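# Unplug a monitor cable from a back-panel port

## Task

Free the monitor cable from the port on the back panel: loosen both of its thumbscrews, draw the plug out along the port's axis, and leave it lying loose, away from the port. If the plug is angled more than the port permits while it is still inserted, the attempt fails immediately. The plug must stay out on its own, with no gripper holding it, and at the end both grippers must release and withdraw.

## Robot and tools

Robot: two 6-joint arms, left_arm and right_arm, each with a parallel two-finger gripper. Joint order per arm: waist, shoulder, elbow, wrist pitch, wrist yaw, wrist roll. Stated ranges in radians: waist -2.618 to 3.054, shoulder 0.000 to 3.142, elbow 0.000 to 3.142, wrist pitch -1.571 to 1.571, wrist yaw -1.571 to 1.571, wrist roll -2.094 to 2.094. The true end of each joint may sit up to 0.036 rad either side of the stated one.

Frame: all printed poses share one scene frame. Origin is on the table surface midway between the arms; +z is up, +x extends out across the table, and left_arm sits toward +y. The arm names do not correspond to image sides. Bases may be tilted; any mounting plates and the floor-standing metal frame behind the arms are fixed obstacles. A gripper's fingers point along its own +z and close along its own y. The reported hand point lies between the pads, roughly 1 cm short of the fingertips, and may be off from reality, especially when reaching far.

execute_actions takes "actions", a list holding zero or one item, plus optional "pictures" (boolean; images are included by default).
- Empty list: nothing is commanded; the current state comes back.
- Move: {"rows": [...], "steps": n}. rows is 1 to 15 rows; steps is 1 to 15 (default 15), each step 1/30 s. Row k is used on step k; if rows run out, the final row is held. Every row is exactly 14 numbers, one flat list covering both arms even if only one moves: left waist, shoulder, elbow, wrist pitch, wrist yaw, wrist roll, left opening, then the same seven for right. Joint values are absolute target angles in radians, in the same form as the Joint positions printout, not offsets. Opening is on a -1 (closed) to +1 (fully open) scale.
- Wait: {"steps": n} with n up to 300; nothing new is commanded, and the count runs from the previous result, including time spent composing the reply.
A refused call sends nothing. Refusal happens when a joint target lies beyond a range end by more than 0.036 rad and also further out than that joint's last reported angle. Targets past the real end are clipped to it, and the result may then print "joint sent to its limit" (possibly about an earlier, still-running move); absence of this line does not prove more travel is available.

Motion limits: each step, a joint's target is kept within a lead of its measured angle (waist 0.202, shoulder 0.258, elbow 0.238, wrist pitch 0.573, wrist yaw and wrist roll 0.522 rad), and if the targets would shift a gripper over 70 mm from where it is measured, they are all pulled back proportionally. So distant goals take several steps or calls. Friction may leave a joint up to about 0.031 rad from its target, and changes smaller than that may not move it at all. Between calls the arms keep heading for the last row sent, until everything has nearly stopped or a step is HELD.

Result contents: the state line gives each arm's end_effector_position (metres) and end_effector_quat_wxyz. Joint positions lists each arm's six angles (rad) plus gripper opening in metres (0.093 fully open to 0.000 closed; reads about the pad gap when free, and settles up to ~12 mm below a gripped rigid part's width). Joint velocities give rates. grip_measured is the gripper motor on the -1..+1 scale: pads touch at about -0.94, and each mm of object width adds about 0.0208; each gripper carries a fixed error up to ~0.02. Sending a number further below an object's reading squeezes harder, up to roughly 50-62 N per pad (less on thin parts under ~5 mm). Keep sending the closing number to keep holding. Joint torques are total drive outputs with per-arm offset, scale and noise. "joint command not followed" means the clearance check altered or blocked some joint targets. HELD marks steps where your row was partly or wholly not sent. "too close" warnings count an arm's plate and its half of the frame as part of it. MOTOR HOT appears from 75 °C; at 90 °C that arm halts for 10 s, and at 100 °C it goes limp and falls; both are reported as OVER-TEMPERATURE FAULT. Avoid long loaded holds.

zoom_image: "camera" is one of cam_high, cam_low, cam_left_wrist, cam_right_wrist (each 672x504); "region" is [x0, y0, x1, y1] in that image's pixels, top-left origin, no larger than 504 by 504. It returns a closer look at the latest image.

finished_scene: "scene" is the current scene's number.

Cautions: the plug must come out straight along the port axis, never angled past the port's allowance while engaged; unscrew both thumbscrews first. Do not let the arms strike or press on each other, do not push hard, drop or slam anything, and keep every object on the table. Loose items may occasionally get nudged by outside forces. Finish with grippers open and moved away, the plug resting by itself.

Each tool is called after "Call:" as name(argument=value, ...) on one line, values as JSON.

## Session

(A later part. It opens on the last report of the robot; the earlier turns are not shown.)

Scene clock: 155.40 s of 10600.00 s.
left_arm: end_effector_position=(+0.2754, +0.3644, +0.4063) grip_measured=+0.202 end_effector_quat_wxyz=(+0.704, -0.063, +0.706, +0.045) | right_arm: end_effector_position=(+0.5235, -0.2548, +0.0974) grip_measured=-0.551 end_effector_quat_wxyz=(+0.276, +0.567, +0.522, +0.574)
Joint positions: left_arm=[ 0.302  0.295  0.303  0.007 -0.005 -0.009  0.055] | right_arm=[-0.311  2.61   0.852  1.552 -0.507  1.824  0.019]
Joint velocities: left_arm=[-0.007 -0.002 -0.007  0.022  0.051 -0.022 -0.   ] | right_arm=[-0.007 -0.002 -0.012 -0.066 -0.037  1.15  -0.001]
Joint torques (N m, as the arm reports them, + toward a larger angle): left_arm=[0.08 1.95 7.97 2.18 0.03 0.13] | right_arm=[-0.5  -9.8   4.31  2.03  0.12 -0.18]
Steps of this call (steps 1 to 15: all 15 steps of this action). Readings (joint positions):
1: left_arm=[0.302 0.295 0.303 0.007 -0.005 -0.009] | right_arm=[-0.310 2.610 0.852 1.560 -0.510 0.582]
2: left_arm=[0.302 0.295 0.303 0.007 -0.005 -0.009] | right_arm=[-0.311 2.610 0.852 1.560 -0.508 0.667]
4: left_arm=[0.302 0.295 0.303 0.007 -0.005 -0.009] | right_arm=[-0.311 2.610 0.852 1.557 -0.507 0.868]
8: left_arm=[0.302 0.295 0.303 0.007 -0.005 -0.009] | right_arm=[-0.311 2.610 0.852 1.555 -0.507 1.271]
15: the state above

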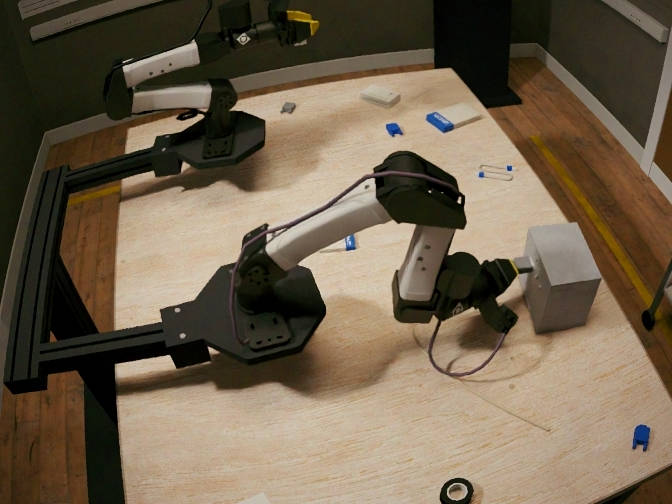

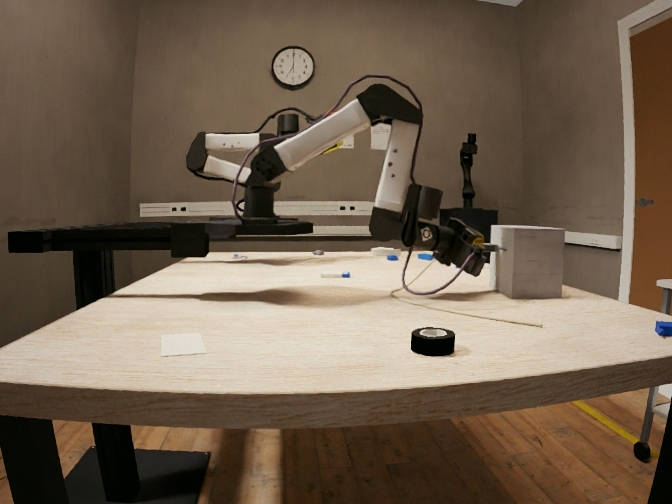

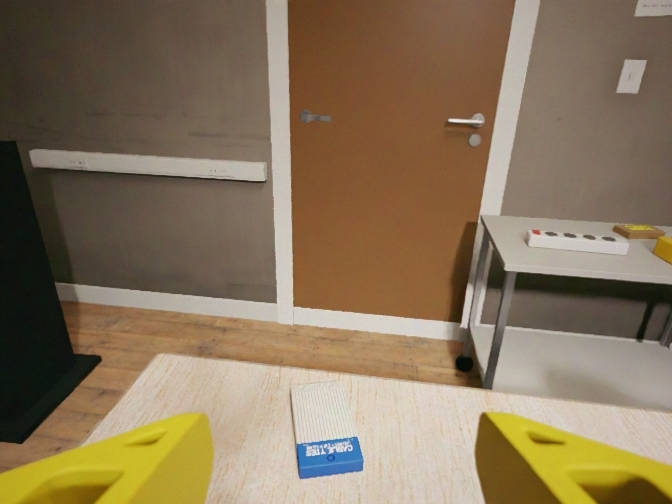

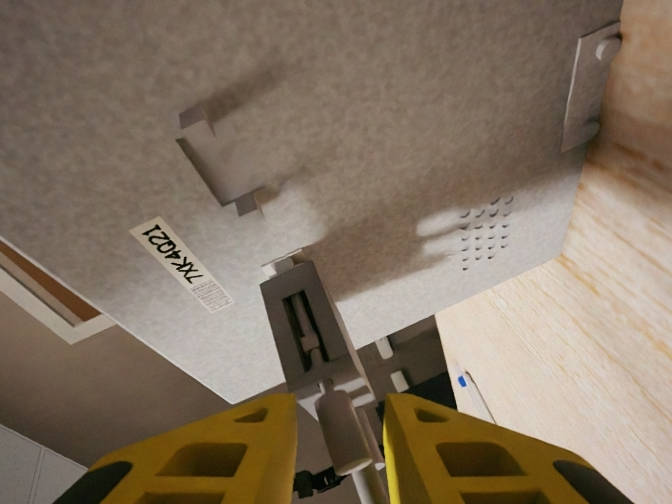

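Call:
execute_actions(actions=[{"rows":[[0.3,0.3,0.3,0,0,0,0.2,-0.315,2.61,0.863,1.55,-0.5,1.5,-0.4],[0.3,0.3,0.3,0,0,0,0.2,-0.315,2.61,0.863,1.55,-0.5,1.5,-0.4],[0.3,0.3,0.3,0,0,0,0.2,-0.315,2.61,0.863,1.55,-0.5,1.5,-0.4],[0.3,0.3,0.3,0,0,0,0.2,-0.35,2.61,0.863,1.55,-0.5,1.5,-0.4],[0.3,0.3,0.3,0,0,0,0.2,-0.39,2.61,0.863,1.55,-0.5,1.5,-0.4],[0.3,0.3,0.3,0,0,0,0.2,-0.44,2.6,0.84,1.55,-0.5,1.5,-0.4]],"steps":13}], pictures=false)

Call:
execute_actions(actions=[{"rows":[[0.3,0.3,0.3,0,0,0,0.2,-0.44,2.5,0.68,1.55,-0.5,1.5,-0.4],[0.3,0.3,0.3,0,0,0,0.2,-0.44,2.45,0.62,1.55,-0.5,1.5,-0.4],[0.3,0.3,0.3,0,0,0,0.2,-0.44,2.35,0.55,1.55,-0.5,1.5,-0.4],[0.3,0.3,0.3,0,0,0,0.2,-0.44,2.15,0.5,1.55,-0.5,1.5,-0.4]]}], pictures=false)

Call:
execute_actions(actions=[{"rows":[[0.3,0.3,0.3,0,0,0,0.2,0.23,2.15,0.5,1.55,0.5,-1.5,-0.4]]}], pictures=false)

Call:
execute_actions(actions=[{"steps":25}], pictures=false)

Call:
execute_actions(actions=[{"rows":[[0.3,0.3,0.3,0,0,0,0.2,0.23,2.25,0.52,1.56,0.5,-1.5,-0.4],[0.3,0.3,0.3,0,0,0,0.2,0.23,2.32,0.55,1.56,0.5,-1.5,-0.4],[0.3,0.3,0.3,0,0,0,0.2,0.23,2.38,0.6,1.56,0.5,-1.5,-0.4],[0.3,0.3,0.3,0,0,0,0.2,0.23,2.44,0.65,1.56,0.5,-1.5,-0.4],[0.3,0.3,0.3,0,0,0,0.2,0.23,2.49,0.7,1.56,0.5,-1.5,-0.4],[0.3,0.3,0.3,0,0,0,0.2,0.23,2.53,0.75,1.56,0.5,-1.5,-0.4],[0.3,0.3,0.3,0,0,0,0.2,0.23,2.56,0.79,1.56,0.5,-1.5,-0.4],[0.3,0.3,0.3,0,0,0,0.2,0.23,2.58,0.82,1.56,0.5,-1.5,-0.4],[0.3,0.3,0.3,0,0,0,0.2,0.23,2.6,0.85,1.56,0.5,-1.5,-0.4],[0.3,0.3,0.3,0,0,0,0.2,0.23,2.61,0.865,1.56,0.5,-1.5,-0.4]]}], pictures=false)

Call:
execute_actions(actions=[{"rows":[[0.3,0.3,0.3,0,0,0,0.2,0.2,2.61,0.865,1.56,0.5,-1.5,-0.4],[0.3,0.3,0.3,0,0,0,0.2,0.18,2.61,0.865,1.56,0.5,-1.5,-0.4],[0.3,0.3,0.3,0,0,0,0.2,0.15,2.61,0.865,1.56,0.5,-1.5,-0.4]]}])

Scene clock: 170.30 s of 10600.00 s.
left_arm: end_effector_position=(+0.2754, +0.3644, +0.4063) grip_measured=+0.202 end_effector_quat_wxyz=(+0.704, -0.063, +0.706, +0.045) | right_arm: end_effector_position=(+0.5147, -0.3253, +0.0954) grip_measured=-0.401 end_effector_quat_wxyz=(+0.393, +0.532, +0.561, +0.498)
Joint positions: left_arm=[ 0.302  0.295  0.303  0.007 -0.005 -0.009  0.055] | right_arm=[-0.454  2.61   0.852  1.549 -0.498  1.536  0.026]
Joint velocities: left_arm=[-0.002 -0.002 -0.007 -0.051 -0.007  0.007 -0.   ] | right_arm=[ 0.095 -0.012  0.007 -0.022 -0.022 -0.212  0.001]
Joint torques (N m, as the arm reports them, + toward a larger angle): left_arm=[0.06 2.06 8.03 2.17 0.03 0.14] | right_arm=[  0.61 -10.27   2.03   2.16   0.02  -0.23]
Steps of this call (steps 1 to 30: the robot went on to your last target; steps 31 to 90: nothing new was sent; then 11.47 s passed at rest; steps 91 to 103: all 13 steps of this action). Readings (joint positions):
91: left_arm=[0.302 0.295 0.303 0.007 -0.005 -0.009] | right_arm=[-0.311 2.610 0.852 1.550 -0.507 1.916]
92: left_arm=[0.302 0.295 0.303 0.007 -0.005 -0.009] | right_arm=[-0.311 2.610 0.852 1.549 -0.507 1.834]
94: left_arm=[0.302 0.295 0.303 0.007 -0.005 -0.009] | right_arm=[-0.314 2.610 0.852 1.549 -0.507 1.716]
98: left_arm=[0.302 0.295 0.303 0.007 -0.005 -0.009] | right_arm=[-0.403 2.610 0.852 1.549 -0.510 1.593]
103: the state above

Scene clock: 170.80 s of 10600.00 s.
left_arm: end_effector_position=(+0.2754, +0.3644, +0.4063) grip_measured=+0.202 end_effector_quat_wxyz=(+0.704, -0.063, +0.706, +0.045) | right_arm: end_effector_position=(+0.4710, -0.3055, +0.2187) grip_measured=-0.401 end_effector_quat_wxyz=(+0.445, +0.480, +0.556, +0.512)
Joint positions: left_arm=[ 0.302  0.295  0.303  0.007 -0.005 -0.009  0.055] | right_arm=[-0.445  2.138  0.506  1.557 -0.499  1.509  0.026]
Joint velocities: left_arm=[-0.002 -0.007 -0.017  0.022 -0.037 -0.066 -0.001] | right_arm=[-0.022  0.007  0.002 -0.081 -0.007  0.081 -0.001]
Joint torques (N m, as the arm reports them, + toward a larger angle): left_arm=[-0.01  2.08  8.01  2.15  0.05  0.15] | right_arm=[ 0.   -6.86  3.49  2.04  0.08 -0.23]
Steps of this call (steps 1 to 15: all 15 steps of this action). Readings (joint positions):
1: left_arm=[0.302 0.295 0.303 0.007 -0.005 -0.009] | right_arm=[-0.452 2.594 0.825 1.543 -0.495 1.530]
2: left_arm=[0.302 0.295 0.303 0.007 -0.005 -0.009] | right_arm=[-0.450 2.555 0.761 1.538 -0.494 1.526]
4: left_arm=[0.302 0.295 0.303 0.007 -0.005 -0.009] | right_arm=[-0.447 2.430 0.606 1.517 -0.495 1.521]
8: left_arm=[0.302 0.295 0.303 0.007 -0.005 -0.009] | right_arm=[-0.445 2.177 0.506 1.533 -0.499 1.515]
15: the state above

Scene clock: 171.30 s of 10600.00 s.
left_arm: end_effector_position=(+0.2754, +0.3644, +0.4063) grip_measured=+0.202 end_effector_quat_wxyz=(+0.704, -0.063, +0.706, +0.045) | right_arm: end_effector_position=(+0.4743, -0.1576, +0.2191) grip_measured=-0.401 end_effector_quat_wxyz=(+0.673, +0.040, +0.738, -0.031)
Joint positions: left_arm=[ 0.302  0.295  0.303  0.007 -0.005 -0.009  0.055] | right_arm=[0.242 2.139 0.506 1.55  0.429 0.024 0.026]
Joint velocities: left_arm=[-0.007  0.017 -0.002 -0.022 -0.007  0.007  0.001] | right_arm=[-0.134  0.007 -0.002  0.051  0.432 -2.777 -0.   ]
Joint torques (N m, as the arm reports them, + toward a larger angle): left_arm=[0.04 2.05 8.   2.15 0.04 0.15] | right_arm=[-0.71 -6.5   3.76  2.07  0.16 -0.07]
Steps of this call (steps 1 to 15: all 15 steps of this action). Readings (joint positions):
1: left_arm=[0.302 0.295 0.303 0.007 -0.005 -0.009] | right_arm=[-0.416 2.138 0.506 1.553 -0.407 1.425]
2: left_arm=[0.302 0.295 0.303 0.007 -0.005 -0.009] | right_arm=[-0.362 2.139 0.506 1.552 -0.296 1.326]
4: left_arm=[0.302 0.295 0.303 0.007 -0.005 -0.009] | right_arm=[-0.218 2.139 0.506 1.551 -0.091 1.126]
8: left_arm=[0.302 0.295 0.303 0.007 -0.005 -0.009] | right_arm=[0.085 2.139 0.506 1.550 0.248 0.727]
15: the state above

Scene clock: 172.13 s of 10600.00 s.
left_arm: end_effector_position=(+0.2754, +0.3644, +0.4063) grip_measured=+0.202 end_effector_quat_wxyz=(+0.704, -0.063, +0.706, +0.045) | right_arm: end_effector_position=(+0.4733, -0.1714, +0.2191) grip_measured=-0.401 end_effector_quat_wxyz=(+0.452, -0.456, +0.582, -0.500)
Joint positions: left_arm=[ 0.302  0.295  0.303  0.007 -0.005 -0.009  0.055] | right_arm=[ 0.234  2.139  0.506  1.55   0.492 -1.478  0.026]
Joint velocities: left_arm=[ 0.012  0.012 -0.017 -0.037  0.007  0.007  0.   ] | right_arm=[ 0.012  0.017 -0.017 -0.051  0.051 -0.081 -0.   ]
Joint torques (N m, as the arm reports them, + toward a larger angle): left_arm=[-0.03  1.95  8.08  2.13  0.04  0.13] | right_arm=[-0.3  -6.66  3.96  2.11  0.22  0.02]
Steps of this call (steps 1 to 25: the robot went on to your last target). Readings (joint positions):
1: left_arm=[0.302 0.295 0.303 0.007 -0.005 -0.009] | right_arm=[0.238 2.139 0.506 1.550 0.443 -0.076]
2: left_arm=[0.302 0.295 0.303 0.007 -0.005 -0.009] | right_arm=[0.235 2.139 0.506 1.550 0.454 -0.176]
4: left_arm=[0.302 0.295 0.303 0.007 -0.005 -0.009] | right_arm=[0.234 2.139 0.506 1.550 0.468 -0.376]
8: left_arm=[0.302 0.295 0.303 0.007 -0.005 -0.009] | right_arm=[0.234 2.139 0.506 1.550 0.483 -0.778]
25: the state above

Scene clock: 172.63 s of 10600.00 s.
left_arm: end_effector_position=(+0.2754, +0.3644, +0.4063) grip_measured=+0.202 end_effector_quat_wxyz=(+0.704, -0.063, +0.706, +0.045) | right_arm: end_effector_position=(+0.5170, -0.1543, +0.0944) grip_measured=-0.401 end_effector_quat_wxyz=(+0.397, -0.504, +0.595, -0.485)
Joint positions: left_arm=[ 0.302  0.295  0.303  0.007 -0.005 -0.009  0.055] | right_arm=[ 0.234  2.614  0.849  1.541  0.496 -1.496  0.026]
Joint velocities: left_arm=[-0.022  0.002 -0.002  0.095  0.022 -0.066  0.001] | right_arm=[0.007 0.002 0.046 0.066 0.066 0.007 0.   ]
Joint torques (N m, as the arm reports them, + toward a larger angle): left_arm=[0.09 1.99 8.05 2.14 0.04 0.12] | right_arm=[-0.67 -9.96  4.12  2.15  0.18  0.04]
Steps of this call (steps 1 to 15: all 15 steps of this action). Readings (joint positions):
1: left_arm=[0.302 0.295 0.303 0.007 -0.005 -0.009] | right_arm=[0.234 2.153 0.507 1.561 0.492 -1.481]
2: left_arm=[0.302 0.295 0.303 0.007 -0.005 -0.009] | right_arm=[0.234 2.184 0.517 1.570 0.493 -1.483]
4: left_arm=[0.302 0.295 0.303 0.007 -0.005 -0.009] | right_arm=[0.234 2.302 0.573 1.570 0.495 -1.487]
8: left_arm=[0.302 0.295 0.303 0.007 -0.005 -0.009] | right_arm=[0.234 2.540 0.743 1.545 0.496 -1.493]
15: the state above

Scene clock: 173.13 s of 10600.00 s.
left_arm: end_effector_position=(+0.2754, +0.3644, +0.4063) grip_measured=+0.202 end_effector_quat_wxyz=(+0.704, -0.063, +0.706, +0.045) | right_arm: end_effector_position=(+0.5220, -0.1979, +0.0948) grip_measured=-0.401 end_effector_quat_wxyz=(+0.375, -0.474, +0.617, -0.504)
Joint positions: left_arm=[ 0.302  0.295  0.303  0.007 -0.005 -0.009  0.055] | right_arm=[ 0.144  2.614  0.85   1.546  0.5   -1.496  0.026]
Joint velocities: left_arm=[-0.012  0.002 -0.002 -0.037 -0.007  0.007  0.   ] | right_arm=[ 0.002  0.012  0.012  0.007 -0.066 -0.051 -0.001]
Joint torques (N m, as the arm reports them, + toward a larger angle): left_arm=[0.02 1.95 7.98 2.16 0.03 0.13] | right_arm=[  0.29 -10.11   4.96   2.28   0.14  -0.1 ]
Steps of this call (steps 1 to 15: all 15 steps of this action). Readings (joint positions):
1: left_arm=[0.302 0.295 0.303 0.007 -0.005 -0.009] | right_arm=[0.231 2.614 0.850 1.543 0.495 -1.496]
2: left_arm=[0.302 0.295 0.303 0.007 -0.005 -0.009] | right_arm=[0.224 2.614 0.850 1.544 0.494 -1.496]
4: left_arm=[0.302 0.295 0.303 0.007 -0.005 -0.009] | right_arm=[0.193 2.614 0.850 1.545 0.493 -1.496]
8: left_arm=[0.302 0.295 0.303 0.007 -0.005 -0.009] | right_arm=[0.144 2.614 0.850 1.545 0.499 -1.496]
15: the state above

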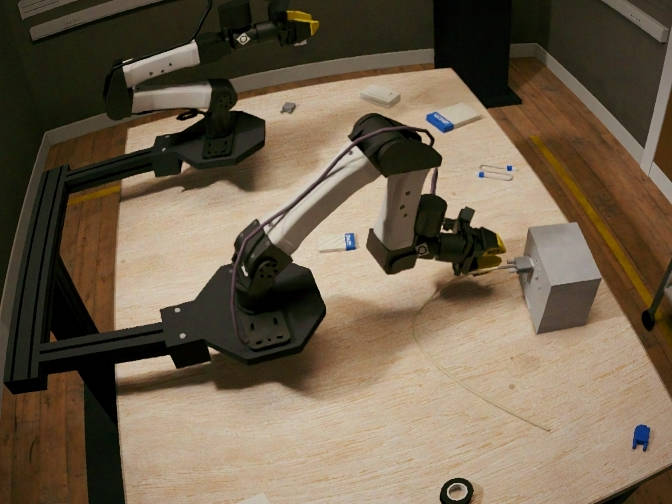

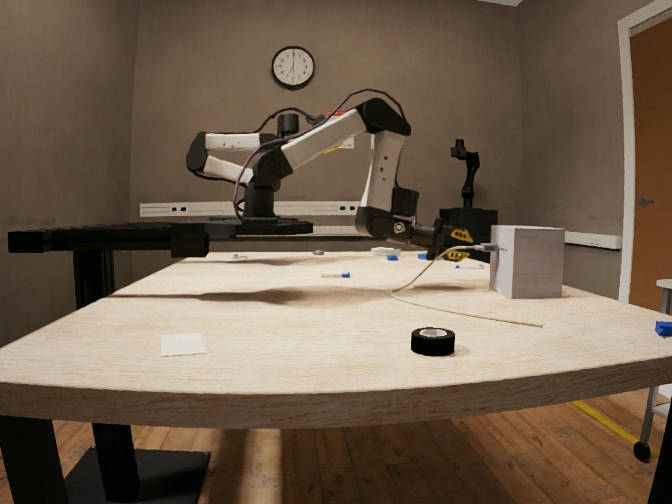

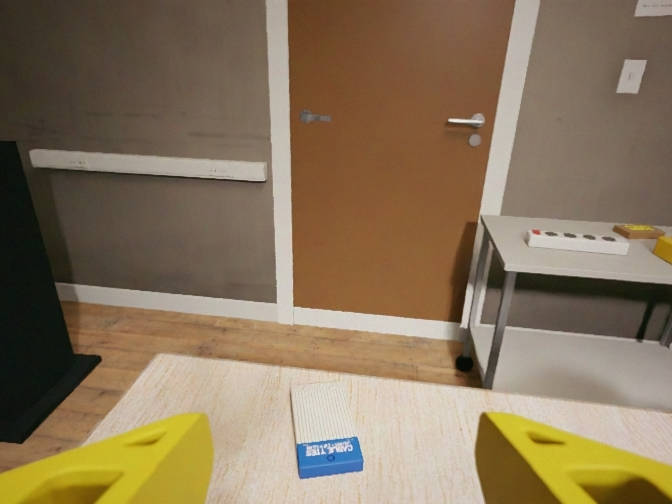

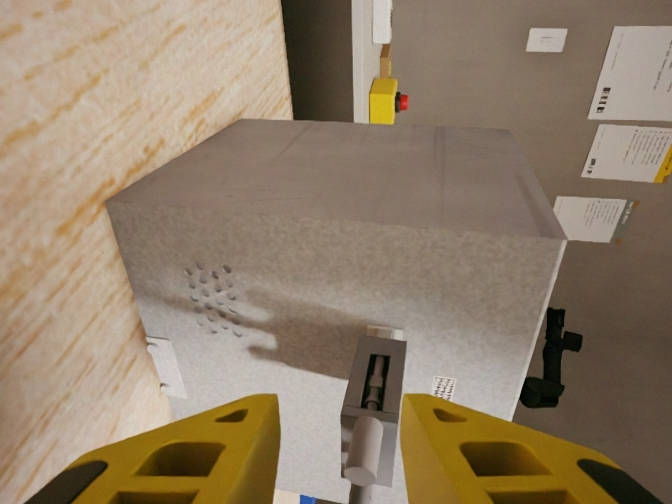

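Call:
execute_actions(actions=[{"rows":[[0.3,0.3,0.3,0,0,0,0.2,0.13,2.61,0.88,1.56,0.5,-1.5,-0.4],[0.3,0.3,0.3,0,0,0,0.2,0.12,2.61,0.88,1.56,0.5,-1.5,-0.4],[0.3,0.3,0.3,0,0,0,0.2,0.11,2.61,0.88,1.56,0.5,-1.5,-0.4],[0.3,0.3,0.3,0,0,0,0.2,0.1,2.61,0.88,1.56,0.5,-1.5,-0.4],[0.3,0.3,0.3,0,0,0,0.2,0.088,2.61,0.88,1.56,0.5,-1.5,-0.4]]}])

Call:
execute_actions(actions=[{"rows":[[0.3,0.3,0.3,0,0,0,0.2,0.088,2.61,0.88,1.56,0.5,-0.7,-0.4]]}])

Scene clock: 176.60 s of 10600.00 s.
left_arm: end_effector_position=(+0.2754, +0.3644, +0.4063) grip_measured=+0.202 end_effector_quat_wxyz=(+0.704, -0.063, +0.706, +0.045) | right_arm: end_effector_position=(+0.5272, -0.2175, +0.0975) grip_measured=-0.401 end_effector_quat_wxyz=(+0.370, -0.459, +0.624, -0.513)
Joint positions: left_arm=[ 0.302  0.295  0.303  0.007 -0.005 -0.009  0.055] | right_arm=[ 0.1    2.614  0.863  1.547  0.492 -1.496  0.026]
Joint velocities: left_arm=[-0.002  0.007 -0.007 -0.051 -0.066 -0.051  0.   ] | right_arm=[-0.022 -0.002 -0.002 -0.007 -0.007 -0.022  0.   ]
Joint torques (N m, as the arm reports them, + toward a larger angle): left_arm=[0.   1.97 8.   2.16 0.05 0.11] | right_arm=[ -1.44 -10.14   4.85   2.21   0.3   -0.05]
Steps of this call (steps 1 to 15: the robot went on to your last target; steps 16 to 89: nothing new was sent; steps 90 to 104: all 15 steps of this action). Readings (joint positions):
90: left_arm=[0.302 0.295 0.303 0.007 -0.005 -0.009] | right_arm=[0.144 2.614 0.851 1.546 0.500 -1.496]
91: left_arm=[0.302 0.295 0.303 0.007 -0.005 -0.009] | right_arm=[0.141 2.614 0.855 1.546 0.500 -1.496]
93: left_arm=[0.302 0.295 0.303 0.007 -0.005 -0.009] | right_arm=[0.130 2.614 0.861 1.548 0.499 -1.496]
97: left_arm=[0.302 0.295 0.303 0.007 -0.005 -0.009] | right_arm=[0.101 2.614 0.863 1.547 0.498 -1.496]
104: the state above

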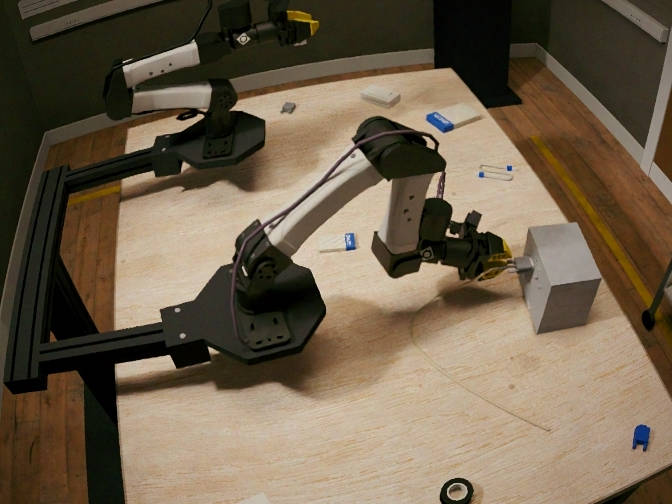

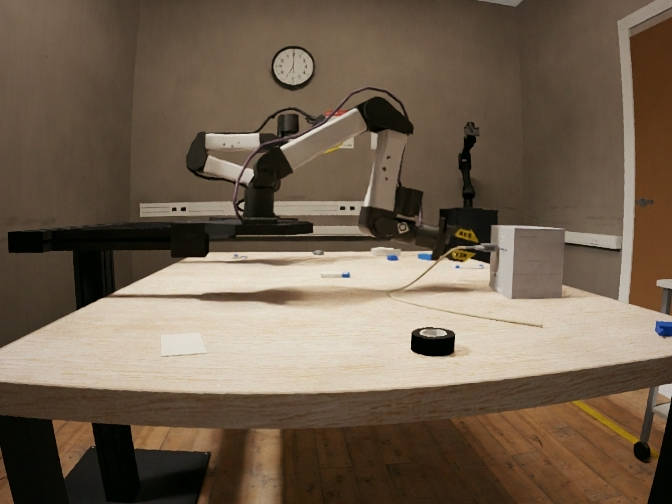

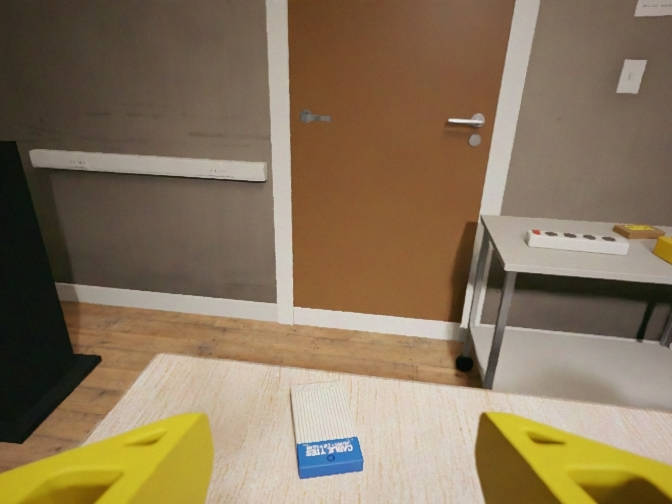

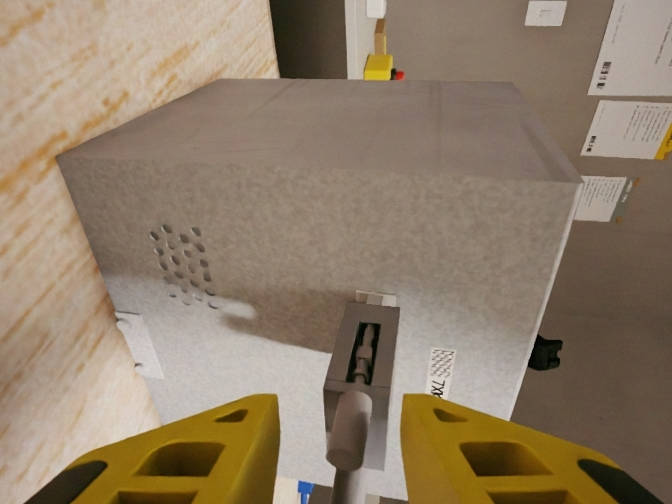

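Scene clock: 177.10 s of 10600.00 s.
left_arm: end_effector_position=(+0.2754, +0.3644, +0.4063) grip_measured=+0.202 end_effector_quat_wxyz=(+0.704, -0.063, +0.706, +0.045) | right_arm: end_effector_position=(+0.5276, -0.2198, +0.0988) grip_measured=-0.401 end_effector_quat_wxyz=(+0.535, -0.194, +0.748, -0.342)
Joint positions: left_arm=[ 0.302  0.295  0.303  0.007 -0.005 -0.009  0.055] | right_arm=[ 0.095  2.614  0.863  1.553  0.492 -0.742  0.026]
Joint velocities: left_arm=[-0.002  0.007 -0.007  0.022 -0.037  0.022  0.001] | right_arm=[-0.022 -0.007  0.002  0.007  0.022  0.286 -0.001]
Joint torques (N m, as the arm reports them, + toward a larger angle): left_arm=[0.02 2.07 8.   2.18 0.04 0.11] | right_arm=[ -0.61 -10.12   5.21   2.22   0.25   0.05]
Steps of this call (steps 1 to 15: all 15 steps of this action). Readings (joint positions):
1: left_arm=[0.302 0.295 0.303 0.007 -0.005 -0.009] | right_arm=[0.100 2.614 0.863 1.546 0.491 -1.413]
2: left_arm=[0.302 0.295 0.303 0.007 -0.005 -0.009] | right_arm=[0.100 2.614 0.863 1.548 0.491 -1.312]
4: left_arm=[0.302 0.295 0.303 0.007 -0.005 -0.009] | right_arm=[0.099 2.614 0.863 1.553 0.491 -1.114]
8: left_arm=[0.302 0.295 0.303 0.007 -0.005 -0.009] | right_arm=[0.096 2.614 0.863 1.553 0.492 -0.873]
15: the state above

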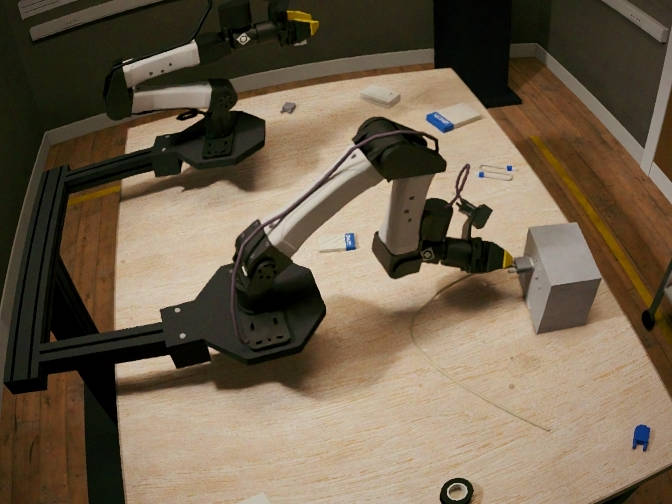

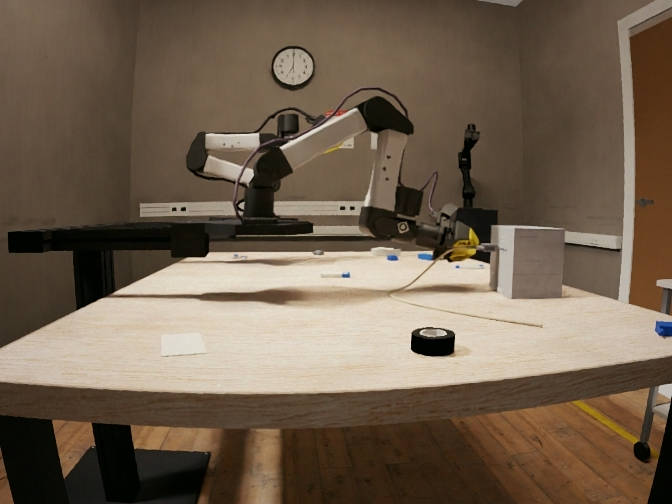

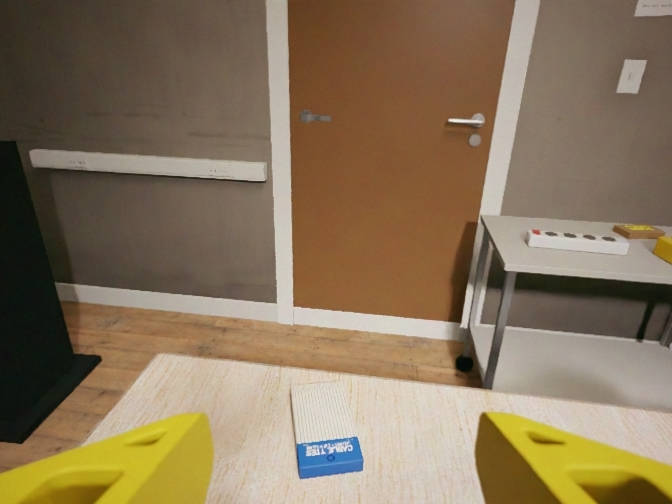

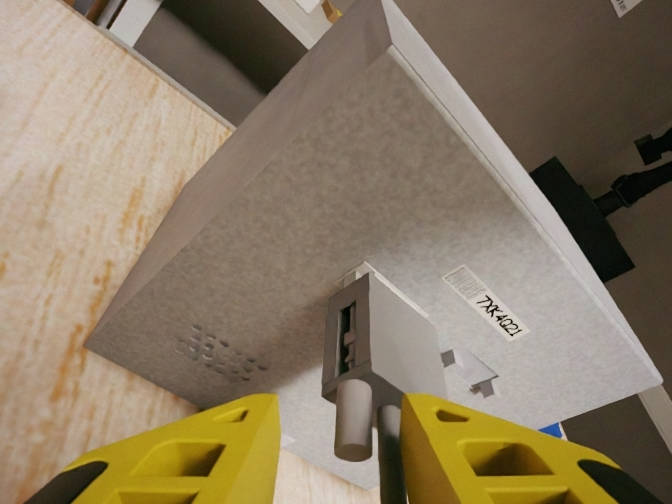

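Call:
execute_actions(actions=[{"rows":[[0.3,0.3,0.3,0,0,0,0.2,0.088,2.61,0.88,1.56,0.53,-0.7,-0.55]],"steps":10}], pictures=false)

Call:
execute_actions(actions=[{"rows":[[0.3,0.3,0.3,0,0,0,0.2,0.088,2.61,0.88,1.56,0.53,-0.65,-0.9],[0.3,0.3,0.3,0,0,0,0.2,0.088,2.61,0.88,1.56,0.53,-2.05,-0.9]]}])

Call:
execute_actions(actions=[{"rows":[[0.3,0.3,0.3,0,0,0,0.2,0.088,2.61,0.88,1.56,0.53,-1.9,-0.55],[0.3,0.3,0.3,0,0,0,0.2,0.088,2.61,0.88,1.56,0.53,-0.4,-0.55]]}], pictures=false)

Call:
execute_actions(actions=[{"rows":[[0.3,0.3,0.3,0,0,0,0.2,0.088,2.61,0.88,1.56,0.53,-0.65,-0.9],[0.3,0.3,0.3,0,0,0,0.2,0.088,2.61,0.88,1.56,0.53,-2.05,-0.9]]}], pictures=false)

Call:
execute_actions(actions=[{"rows":[[0.3,0.3,0.3,0,0,0,0.2,0.088,2.61,0.88,1.56,0.53,-1.9,-0.55],[0.3,0.3,0.3,0,0,0,0.2,0.088,2.61,0.88,1.56,0.53,-0.4,-0.55]]}], pictures=false)

Call:
execute_actions(actions=[{"rows":[[0.3,0.3,0.3,0,0,0,0.2,0.088,2.61,0.88,1.56,0.53,-0.65,-0.9],[0.3,0.3,0.3,0,0,0,0.2,0.088,2.61,0.88,1.56,0.53,-2.05,-0.9]]}], pictures=false)

Call:
execute_actions(actions=[{"rows":[[0.3,0.3,0.3,0,0,0,0.2,0.088,2.61,0.88,1.56,0.53,-1.9,-0.55],[0.3,0.3,0.3,0,0,0,0.2,0.088,2.61,0.88,1.56,0.53,-0.4,-0.55]]}], pictures=false)

Call:
execute_actions(actions=[{"rows":[[0.3,0.3,0.3,0,0,0,0.2,0.088,2.61,0.88,1.56,0.53,-0.65,-0.9],[0.3,0.3,0.3,0,0,0,0.2,0.088,2.61,0.88,1.56,0.53,-2.05,-0.9]]}], pictures=false)

Call:
execute_actions(actions=[{"rows":[[0.3,0.3,0.3,0,0,0,0.2,0.088,2.61,0.88,1.56,0.53,-1.9,-0.55],[0.3,0.3,0.3,0,0,0,0.2,0.088,2.61,0.88,1.56,0.53,-0.65,-0.55]]}])

Scene clock: 187.20 s of 10600.00 s.
left_arm: end_effector_position=(+0.2754, +0.3644, +0.4063) grip_measured=+0.202 end_effector_quat_wxyz=(+0.704, -0.063, +0.706, +0.045) | right_arm: end_effector_position=(+0.5267, -0.2251, +0.1013) grip_measured=-0.549 end_effector_quat_wxyz=(+0.539, -0.170, +0.751, -0.343)
Joint positions: left_arm=[ 0.302  0.295  0.303  0.007 -0.005 -0.009  0.055] | right_arm=[ 0.093  2.614  0.863  1.563  0.519 -0.708  0.019]
Joint velocities: left_arm=[-0.007  0.007 -0.002 -0.007  0.037  0.022 -0.001] | right_arm=[ 0.007  0.002 -0.002  0.007  0.066 -0.051 -0.001]
Joint torques (N m, as the arm reports them, + toward a larger angle): left_arm=[-0.01  1.97  7.98  2.15  0.02  0.09] | right_arm=[-0.56 -9.99  4.97  2.09  0.35  0.06]
Steps of this call (steps 1 to 30: the robot went on to your last target; steps 31 to 90: nothing new was sent; then 6.77 s passed at rest; steps 91 to 100: all 10 steps of this action). Readings (joint positions):
91: left_arm=[0.302 0.295 0.303 0.007 -0.005 -0.009] | right_arm=[0.095 2.614 0.863 1.558 0.499 -0.709]
92: left_arm=[0.302 0.295 0.303 0.007 -0.005 -0.009] | right_arm=[0.094 2.614 0.863 1.563 0.506 -0.709]
94: left_arm=[0.302 0.295 0.303 0.007 -0.005 -0.009] | right_arm=[0.093 2.614 0.863 1.563 0.512 -0.708]
98: left_arm=[0.302 0.295 0.303 0.007 -0.005 -0.009] | right_arm=[0.093 2.614 0.863 1.563 0.518 -0.708]
100: the state above

Scene clock: 187.70 s of 10600.00 s.
left_arm: end_effector_position=(+0.2754, +0.3644, +0.4063) grip_measured=+0.202 end_effector_quat_wxyz=(+0.704, -0.063, +0.706, +0.045) | right_arm: end_effector_position=(+0.5264, -0.2202, +0.0971) grip_measured=-0.883 end_effector_quat_wxyz=(+0.294, -0.524, +0.563, -0.567)
Joint positions: left_arm=[ 0.302  0.295  0.303  0.007 -0.005 -0.009  0.055] | right_arm=[ 0.107  2.632  0.874  1.567  0.531 -1.758  0.003]
Joint velocities: left_arm=[-0.002 -0.017 -0.007 -0.007  0.066 -0.051  0.001] | right_arm=[ 0.007  0.051 -0.002  0.022 -0.11  -0.623  0.   ]
Joint torques (N m, as the arm reports them, + toward a larger angle): left_arm=[0.05 2.08 8.06 2.14 0.02 0.14] | right_arm=[ -2.   -11.65   3.8    1.89   0.36  -2.32]
Steps of this call (steps 1 to 15: all 15 steps of this action). Readings (joint positions):
1: left_arm=[0.302 0.295 0.303 0.007 -0.005 -0.009] | right_arm=[0.093 2.614 0.863 1.563 0.521 -0.701]
2: left_arm=[0.302 0.295 0.303 0.007 -0.005 -0.009] | right_arm=[0.093 2.614 0.863 1.561 0.518 -0.790]
4: left_arm=[0.302 0.295 0.303 0.007 -0.005 -0.009] | right_arm=[0.093 2.614 0.863 1.556 0.507 -1.000]
8: left_arm=[0.302 0.295 0.303 0.007 -0.005 -0.009] | right_arm=[0.096 2.614 0.863 1.554 0.510 -1.384]
15: the state above

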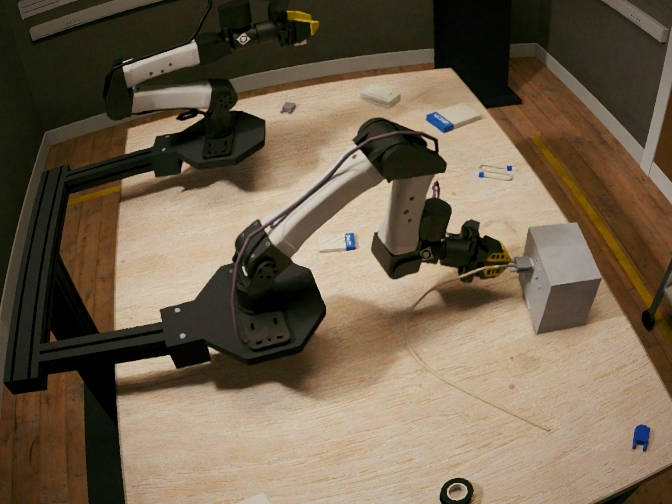

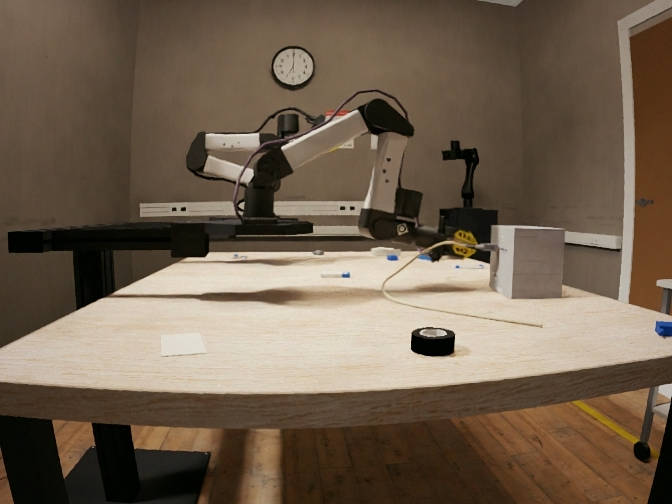

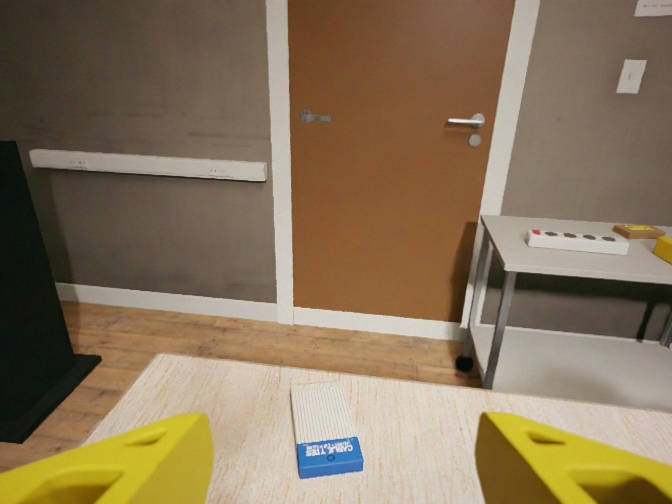

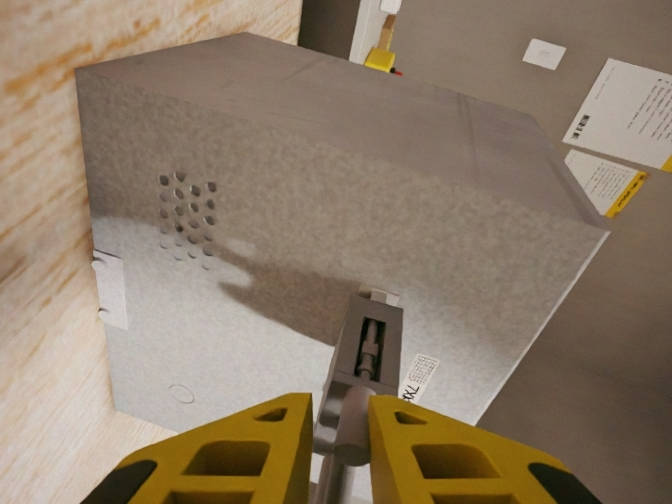

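Scene clock: 188.20 s of 10600.00 s.
left_arm: end_effector_position=(+0.2754, +0.3644, +0.4063) grip_measured=+0.202 end_effector_quat_wxyz=(+0.704, -0.063, +0.706, +0.045) | right_arm: end_effector_position=(+0.5291, -0.2247, +0.1034) grip_measured=-0.552 end_effector_quat_wxyz=(+0.566, -0.112, +0.758, -0.306)
Joint positions: left_arm=[ 0.302  0.295  0.303  0.007 -0.005 -0.009  0.055] | right_arm=[ 0.095  2.618  0.874  1.568  0.526 -0.566  0.019]
Joint velocities: left_arm=[-0.002 -0.012 -0.012  0.051 -0.022  0.095  0.   ] | right_arm=[-0.032 -0.012  0.002 -0.022  0.095  1.048 -0.001]
Joint torques (N m, as the arm reports them, + toward a larger angle): left_arm=[0.04 2.07 8.11 2.16 0.08 0.14] | right_arm=[ -0.78 -10.02   4.05   1.94   0.19   0.16]
Steps of this call (steps 1 to 15: all 15 steps of this action). Readings (joint positions):
1: left_arm=[0.302 0.295 0.303 0.007 -0.005 -0.009] | right_arm=[0.107 2.632 0.874 1.562 0.523 -1.768]
2: left_arm=[0.302 0.295 0.303 0.007 -0.005 -0.009] | right_arm=[0.107 2.632 0.874 1.553 0.521 -1.689]
4: left_arm=[0.302 0.295 0.303 0.007 -0.005 -0.009] | right_arm=[0.103 2.630 0.874 1.553 0.520 -1.487]
8: left_arm=[0.302 0.295 0.303 0.007 -0.005 -0.009] | right_arm=[0.099 2.626 0.874 1.553 0.520 -1.087]
15: the state above

Scene clock: 188.70 s of 10600.00 s.
left_arm: end_effector_position=(+0.2754, +0.3644, +0.4063) grip_measured=+0.202 end_effector_quat_wxyz=(+0.704, -0.063, +0.706, +0.045) | right_arm: end_effector_position=(+0.5290, -0.2118, +0.0955) grip_measured=-0.896 end_effector_quat_wxyz=(-0.295, +0.544, -0.550, +0.560)
Joint positions: left_arm=[ 0.302  0.295  0.303  0.007 -0.005 -0.009  0.055] | right_arm=[ 0.113  2.626  0.877  1.547  0.499 -1.783  0.002]
Joint velocities: left_arm=[ 0.017  0.007 -0.017 -0.022 -0.066 -0.051 -0.002] | right_arm=[ 0.1    0.012 -0.022 -0.125  0.022 -1.795 -0.006]
Joint torques (N m, as the arm reports them, + toward a larger angle): left_arm=[0.02 2.07 7.99 2.18 0.04 0.13] | right_arm=[ -2.99 -10.92   3.66   2.37   0.48  -0.15]
Steps of this call (steps 1 to 15: all 15 steps of this action). Readings (joint positions):
1: left_arm=[0.302 0.295 0.303 0.007 -0.005 -0.009] | right_arm=[0.095 2.618 0.874 1.569 0.525 -0.574]
2: left_arm=[0.302 0.295 0.303 0.007 -0.005 -0.009] | right_arm=[0.095 2.618 0.874 1.566 0.517 -0.670]
4: left_arm=[0.302 0.295 0.303 0.007 -0.005 -0.009] | right_arm=[0.095 2.618 0.874 1.556 0.497 -0.886]
8: left_arm=[0.302 0.295 0.303 0.007 -0.005 -0.009] | right_arm=[0.095 2.618 0.874 1.555 0.497 -1.280]
15: the state above

Scene clock: 189.20 s of 10600.00 s.
left_arm: end_effector_position=(+0.2754, +0.3644, +0.4063) grip_measured=+0.202 end_effector_quat_wxyz=(+0.704, -0.063, +0.706, +0.045) | right_arm: end_effector_position=(+0.5299, -0.2245, +0.1025) grip_measured=-0.552 end_effector_quat_wxyz=(+0.563, -0.119, +0.757, -0.309)
Joint positions: left_arm=[ 0.302  0.295  0.303  0.007 -0.005 -0.009  0.055] | right_arm=[ 0.094  2.619  0.877  1.564  0.522 -0.581  0.019]
Joint velocities: left_arm=[-0.012 -0.022 -0.007 -0.007 -0.007  0.022  0.   ] | right_arm=[-0.007 -0.007 -0.012  0.168  0.037  1.136 -0.001]
Joint torques (N m, as the arm reports them, + toward a larger angle): left_arm=[0.02 2.   8.04 2.15 0.03 0.13] | right_arm=[ -0.62 -10.5    3.67   1.92   0.12   0.09]
Steps of this call (steps 1 to 15: all 15 steps of this action). Readings (joint positions):
1: left_arm=[0.302 0.295 0.303 0.007 -0.005 -0.009] | right_arm=[0.114 2.626 0.877 1.546 0.499 -1.810]
2: left_arm=[0.302 0.295 0.303 0.007 -0.005 -0.009] | right_arm=[0.111 2.626 0.877 1.546 0.499 -1.729]
4: left_arm=[0.302 0.295 0.303 0.007 -0.005 -0.009] | right_arm=[0.107 2.626 0.877 1.550 0.499 -1.529]
8: left_arm=[0.302 0.295 0.303 0.007 -0.005 -0.009] | right_arm=[0.101 2.619 0.877 1.558 0.507 -1.130]
15: the state above

Scene clock: 189.70 s of 10600.00 s.
left_arm: end_effector_position=(+0.2754, +0.3644, +0.4063) grip_measured=+0.202 end_effector_quat_wxyz=(+0.704, -0.063, +0.706, +0.045) | right_arm: end_effector_position=(+0.5295, -0.2180, +0.0967) grip_measured=-0.885 end_effector_quat_wxyz=(+0.301, -0.528, +0.562, -0.561)
Joint positions: left_arm=[ 0.302  0.295  0.303  0.007 -0.005 -0.009  0.055] | right_arm=[ 0.103  2.629  0.881  1.555  0.509 -1.752  0.003]
Joint velocities: left_arm=[ 0.017  0.022 -0.012  0.022  0.037  0.022 -0.001] | right_arm=[-0.002  0.046 -0.017 -0.007 -0.11  -1.004  0.001]
Joint torques (N m, as the arm reports them, + toward a larger angle): left_arm=[0.03 1.97 7.95 2.14 0.03 0.15] | right_arm=[ -1.63 -11.28   3.35   2.14   0.67  -1.85]
Steps of this call (steps 1 to 15: all 15 steps of this action). Readings (joint positions):
1: left_arm=[0.302 0.295 0.303 0.007 -0.005 -0.009] | right_arm=[0.094 2.619 0.877 1.566 0.524 -0.587]
2: left_arm=[0.302 0.295 0.303 0.007 -0.005 -0.009] | right_arm=[0.094 2.619 0.877 1.564 0.517 -0.682]
4: left_arm=[0.302 0.295 0.303 0.007 -0.005 -0.009] | right_arm=[0.094 2.619 0.877 1.555 0.499 -0.898]
8: left_arm=[0.302 0.295 0.303 0.007 -0.005 -0.009] | right_arm=[0.095 2.619 0.877 1.555 0.500 -1.291]
15: the state above

Scene clock: 190.20 s of 10600.00 s.
left_arm: end_effector_position=(+0.2754, +0.3644, +0.4063) grip_measured=+0.202 end_effector_quat_wxyz=(+0.704, -0.063, +0.706, +0.045) | right_arm: end_effector_position=(+0.5308, -0.2238, +0.1032) grip_measured=-0.552 end_effector_quat_wxyz=(+0.567, -0.113, +0.757, -0.304)
Joint positions: left_arm=[ 0.302  0.295  0.303  0.007 -0.005 -0.009  0.055] | right_arm=[ 0.095  2.619  0.881  1.563  0.522 -0.566  0.019]
Joint velocities: left_arm=[ 0.007 -0.002  0.007 -0.022 -0.007 -0.066  0.001] | right_arm=[-0.007 -0.017  0.002  0.066  0.007  1.062  0.   ]
Joint torques (N m, as the arm reports them, + toward a larger angle): left_arm=[0.07 2.03 7.89 2.14 0.06 0.11] | right_arm=[ -0.87 -10.51   3.35   1.89   0.18   0.08]
Steps of this call (steps 1 to 15: all 15 steps of this action). Readings (joint positions):
1: left_arm=[0.302 0.295 0.303 0.007 -0.005 -0.009] | right_arm=[0.104 2.630 0.881 1.548 0.499 -1.768]
2: left_arm=[0.302 0.295 0.303 0.007 -0.005 -0.009] | right_arm=[0.104 2.630 0.881 1.535 0.498 -1.689]
4: left_arm=[0.302 0.295 0.303 0.007 -0.005 -0.009] | right_arm=[0.104 2.627 0.881 1.538 0.497 -1.488]
8: left_arm=[0.302 0.295 0.303 0.007 -0.005 -0.009] | right_arm=[0.098 2.624 0.881 1.546 0.508 -1.088]
15: the state above

Scene clock: 190.70 s of 10600.00 s.
left_arm: end_effector_position=(+0.2754, +0.3644, +0.4063) grip_measured=+0.202 end_effector_quat_wxyz=(+0.704, -0.063, +0.706, +0.045) | right_arm: end_effector_position=(+0.5305, -0.2116, +0.0962) grip_measured=-0.897 end_effector_quat_wxyz=(-0.294, +0.547, -0.546, +0.562)
Joint positions: left_arm=[ 0.302  0.295  0.303  0.007 -0.005 -0.009  0.055] | right_arm=[ 0.112  2.625  0.882  1.543  0.496 -1.794  0.002]
Joint velocities: left_arm=[-0.002 -0.012  0.002 -0.022  0.095 -0.066 -0.   ] | right_arm=[ 0.051 -0.012 -0.027 -0.095 -0.022 -1.619 -0.004]
Joint torques (N m, as the arm reports them, + toward a larger angle): left_arm=[0.05 2.08 8.02 2.19 0.07 0.11] | right_arm=[ -2.8  -10.99   3.42   2.43   0.57  -0.07]
Steps of this call (steps 1 to 15: all 15 steps of this action). Readings (joint positions):
1: left_arm=[0.302 0.295 0.303 0.007 -0.005 -0.009] | right_arm=[0.095 2.619 0.881 1.566 0.524 -0.574]
2: left_arm=[0.302 0.295 0.303 0.007 -0.005 -0.009] | right_arm=[0.095 2.619 0.881 1.561 0.512 -0.670]
4: left_arm=[0.302 0.295 0.303 0.007 -0.005 -0.009] | right_arm=[0.095 2.619 0.881 1.554 0.498 -0.881]
8: left_arm=[0.302 0.295 0.303 0.007 -0.005 -0.009] | right_arm=[0.096 2.619 0.881 1.553 0.499 -1.275]
15: the state above

Scene clock: 191.20 s of 10600.00 s.
left_arm: end_effector_position=(+0.2754, +0.3644, +0.4063) grip_measured=+0.202 end_effector_quat_wxyz=(+0.704, -0.063, +0.706, +0.045) | right_arm: end_effector_position=(+0.5303, -0.2239, +0.0998) grip_measured=-0.552 end_effector_quat_wxyz=(+0.531, -0.188, +0.746, -0.356)
Joint positions: left_arm=[ 0.302  0.295  0.303  0.007 -0.005 -0.009  0.055] | right_arm=[ 0.094  2.623  0.882  1.555  0.519 -0.758  0.019]
Joint velocities: left_arm=[-0.012 -0.012 -0.017  0.007 -0.037  0.051 -0.001] | right_arm=[-0.017 -0.017 -0.017  0.022 -0.022  0.696  0.001]
Joint torques (N m, as the arm reports them, + toward a larger angle): left_arm=[-0.03  2.01  7.94  2.18  0.05  0.13] | right_arm=[ -0.71 -10.68   3.23   2.11   0.21   0.  ]
Steps of this call (steps 1 to 15: all 15 steps of this action). Readings (joint positions):
1: left_arm=[0.302 0.295 0.303 0.007 -0.005 -0.009] | right_arm=[0.112 2.625 0.882 1.543 0.496 -1.819]
2: left_arm=[0.302 0.295 0.303 0.007 -0.005 -0.009] | right_arm=[0.110 2.625 0.882 1.543 0.496 -1.737]
4: left_arm=[0.302 0.295 0.303 0.007 -0.005 -0.009] | right_arm=[0.106 2.625 0.882 1.547 0.497 -1.537]
8: left_arm=[0.302 0.295 0.303 0.007 -0.005 -0.009] | right_arm=[0.101 2.623 0.882 1.555 0.507 -1.138]
15: the state above

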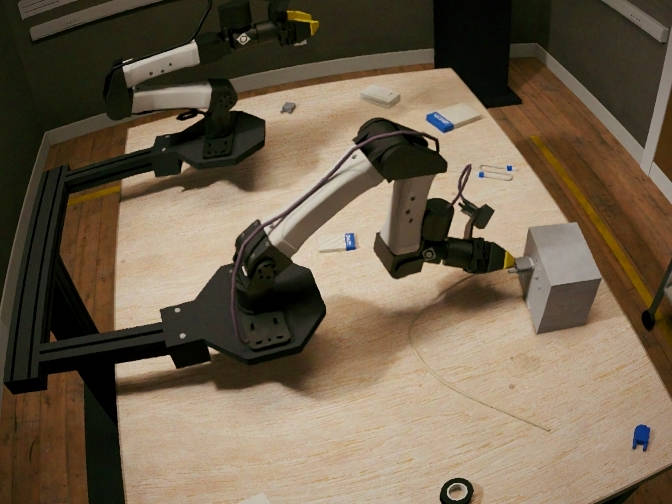

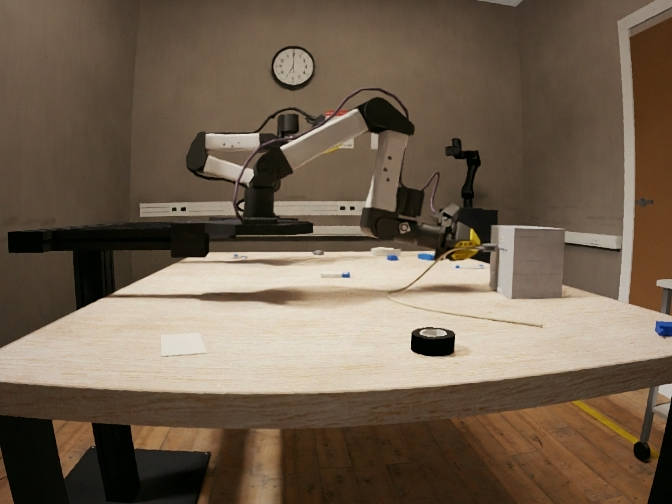

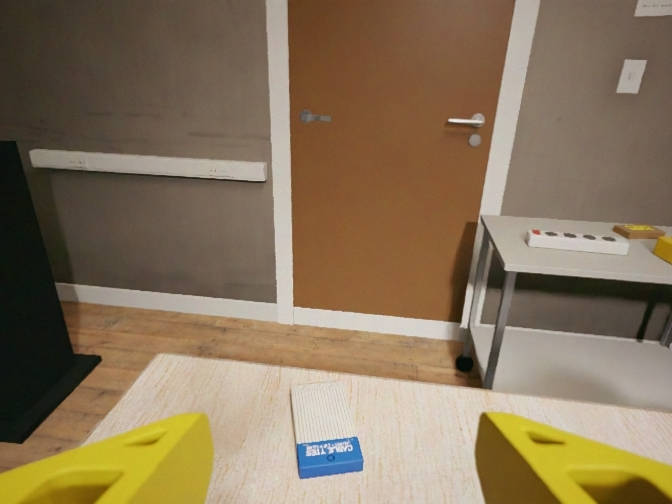

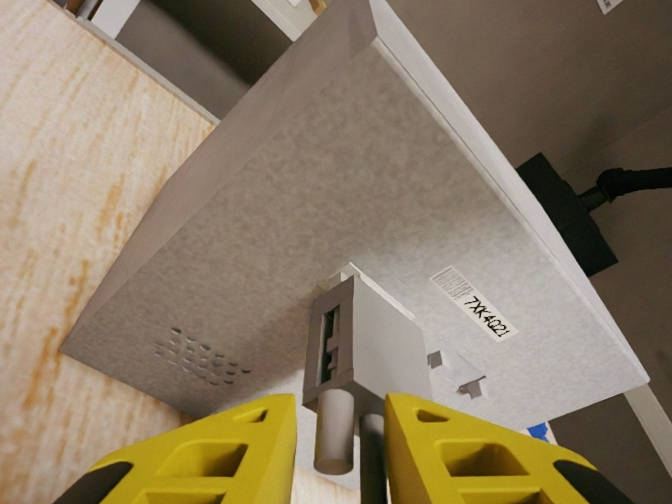

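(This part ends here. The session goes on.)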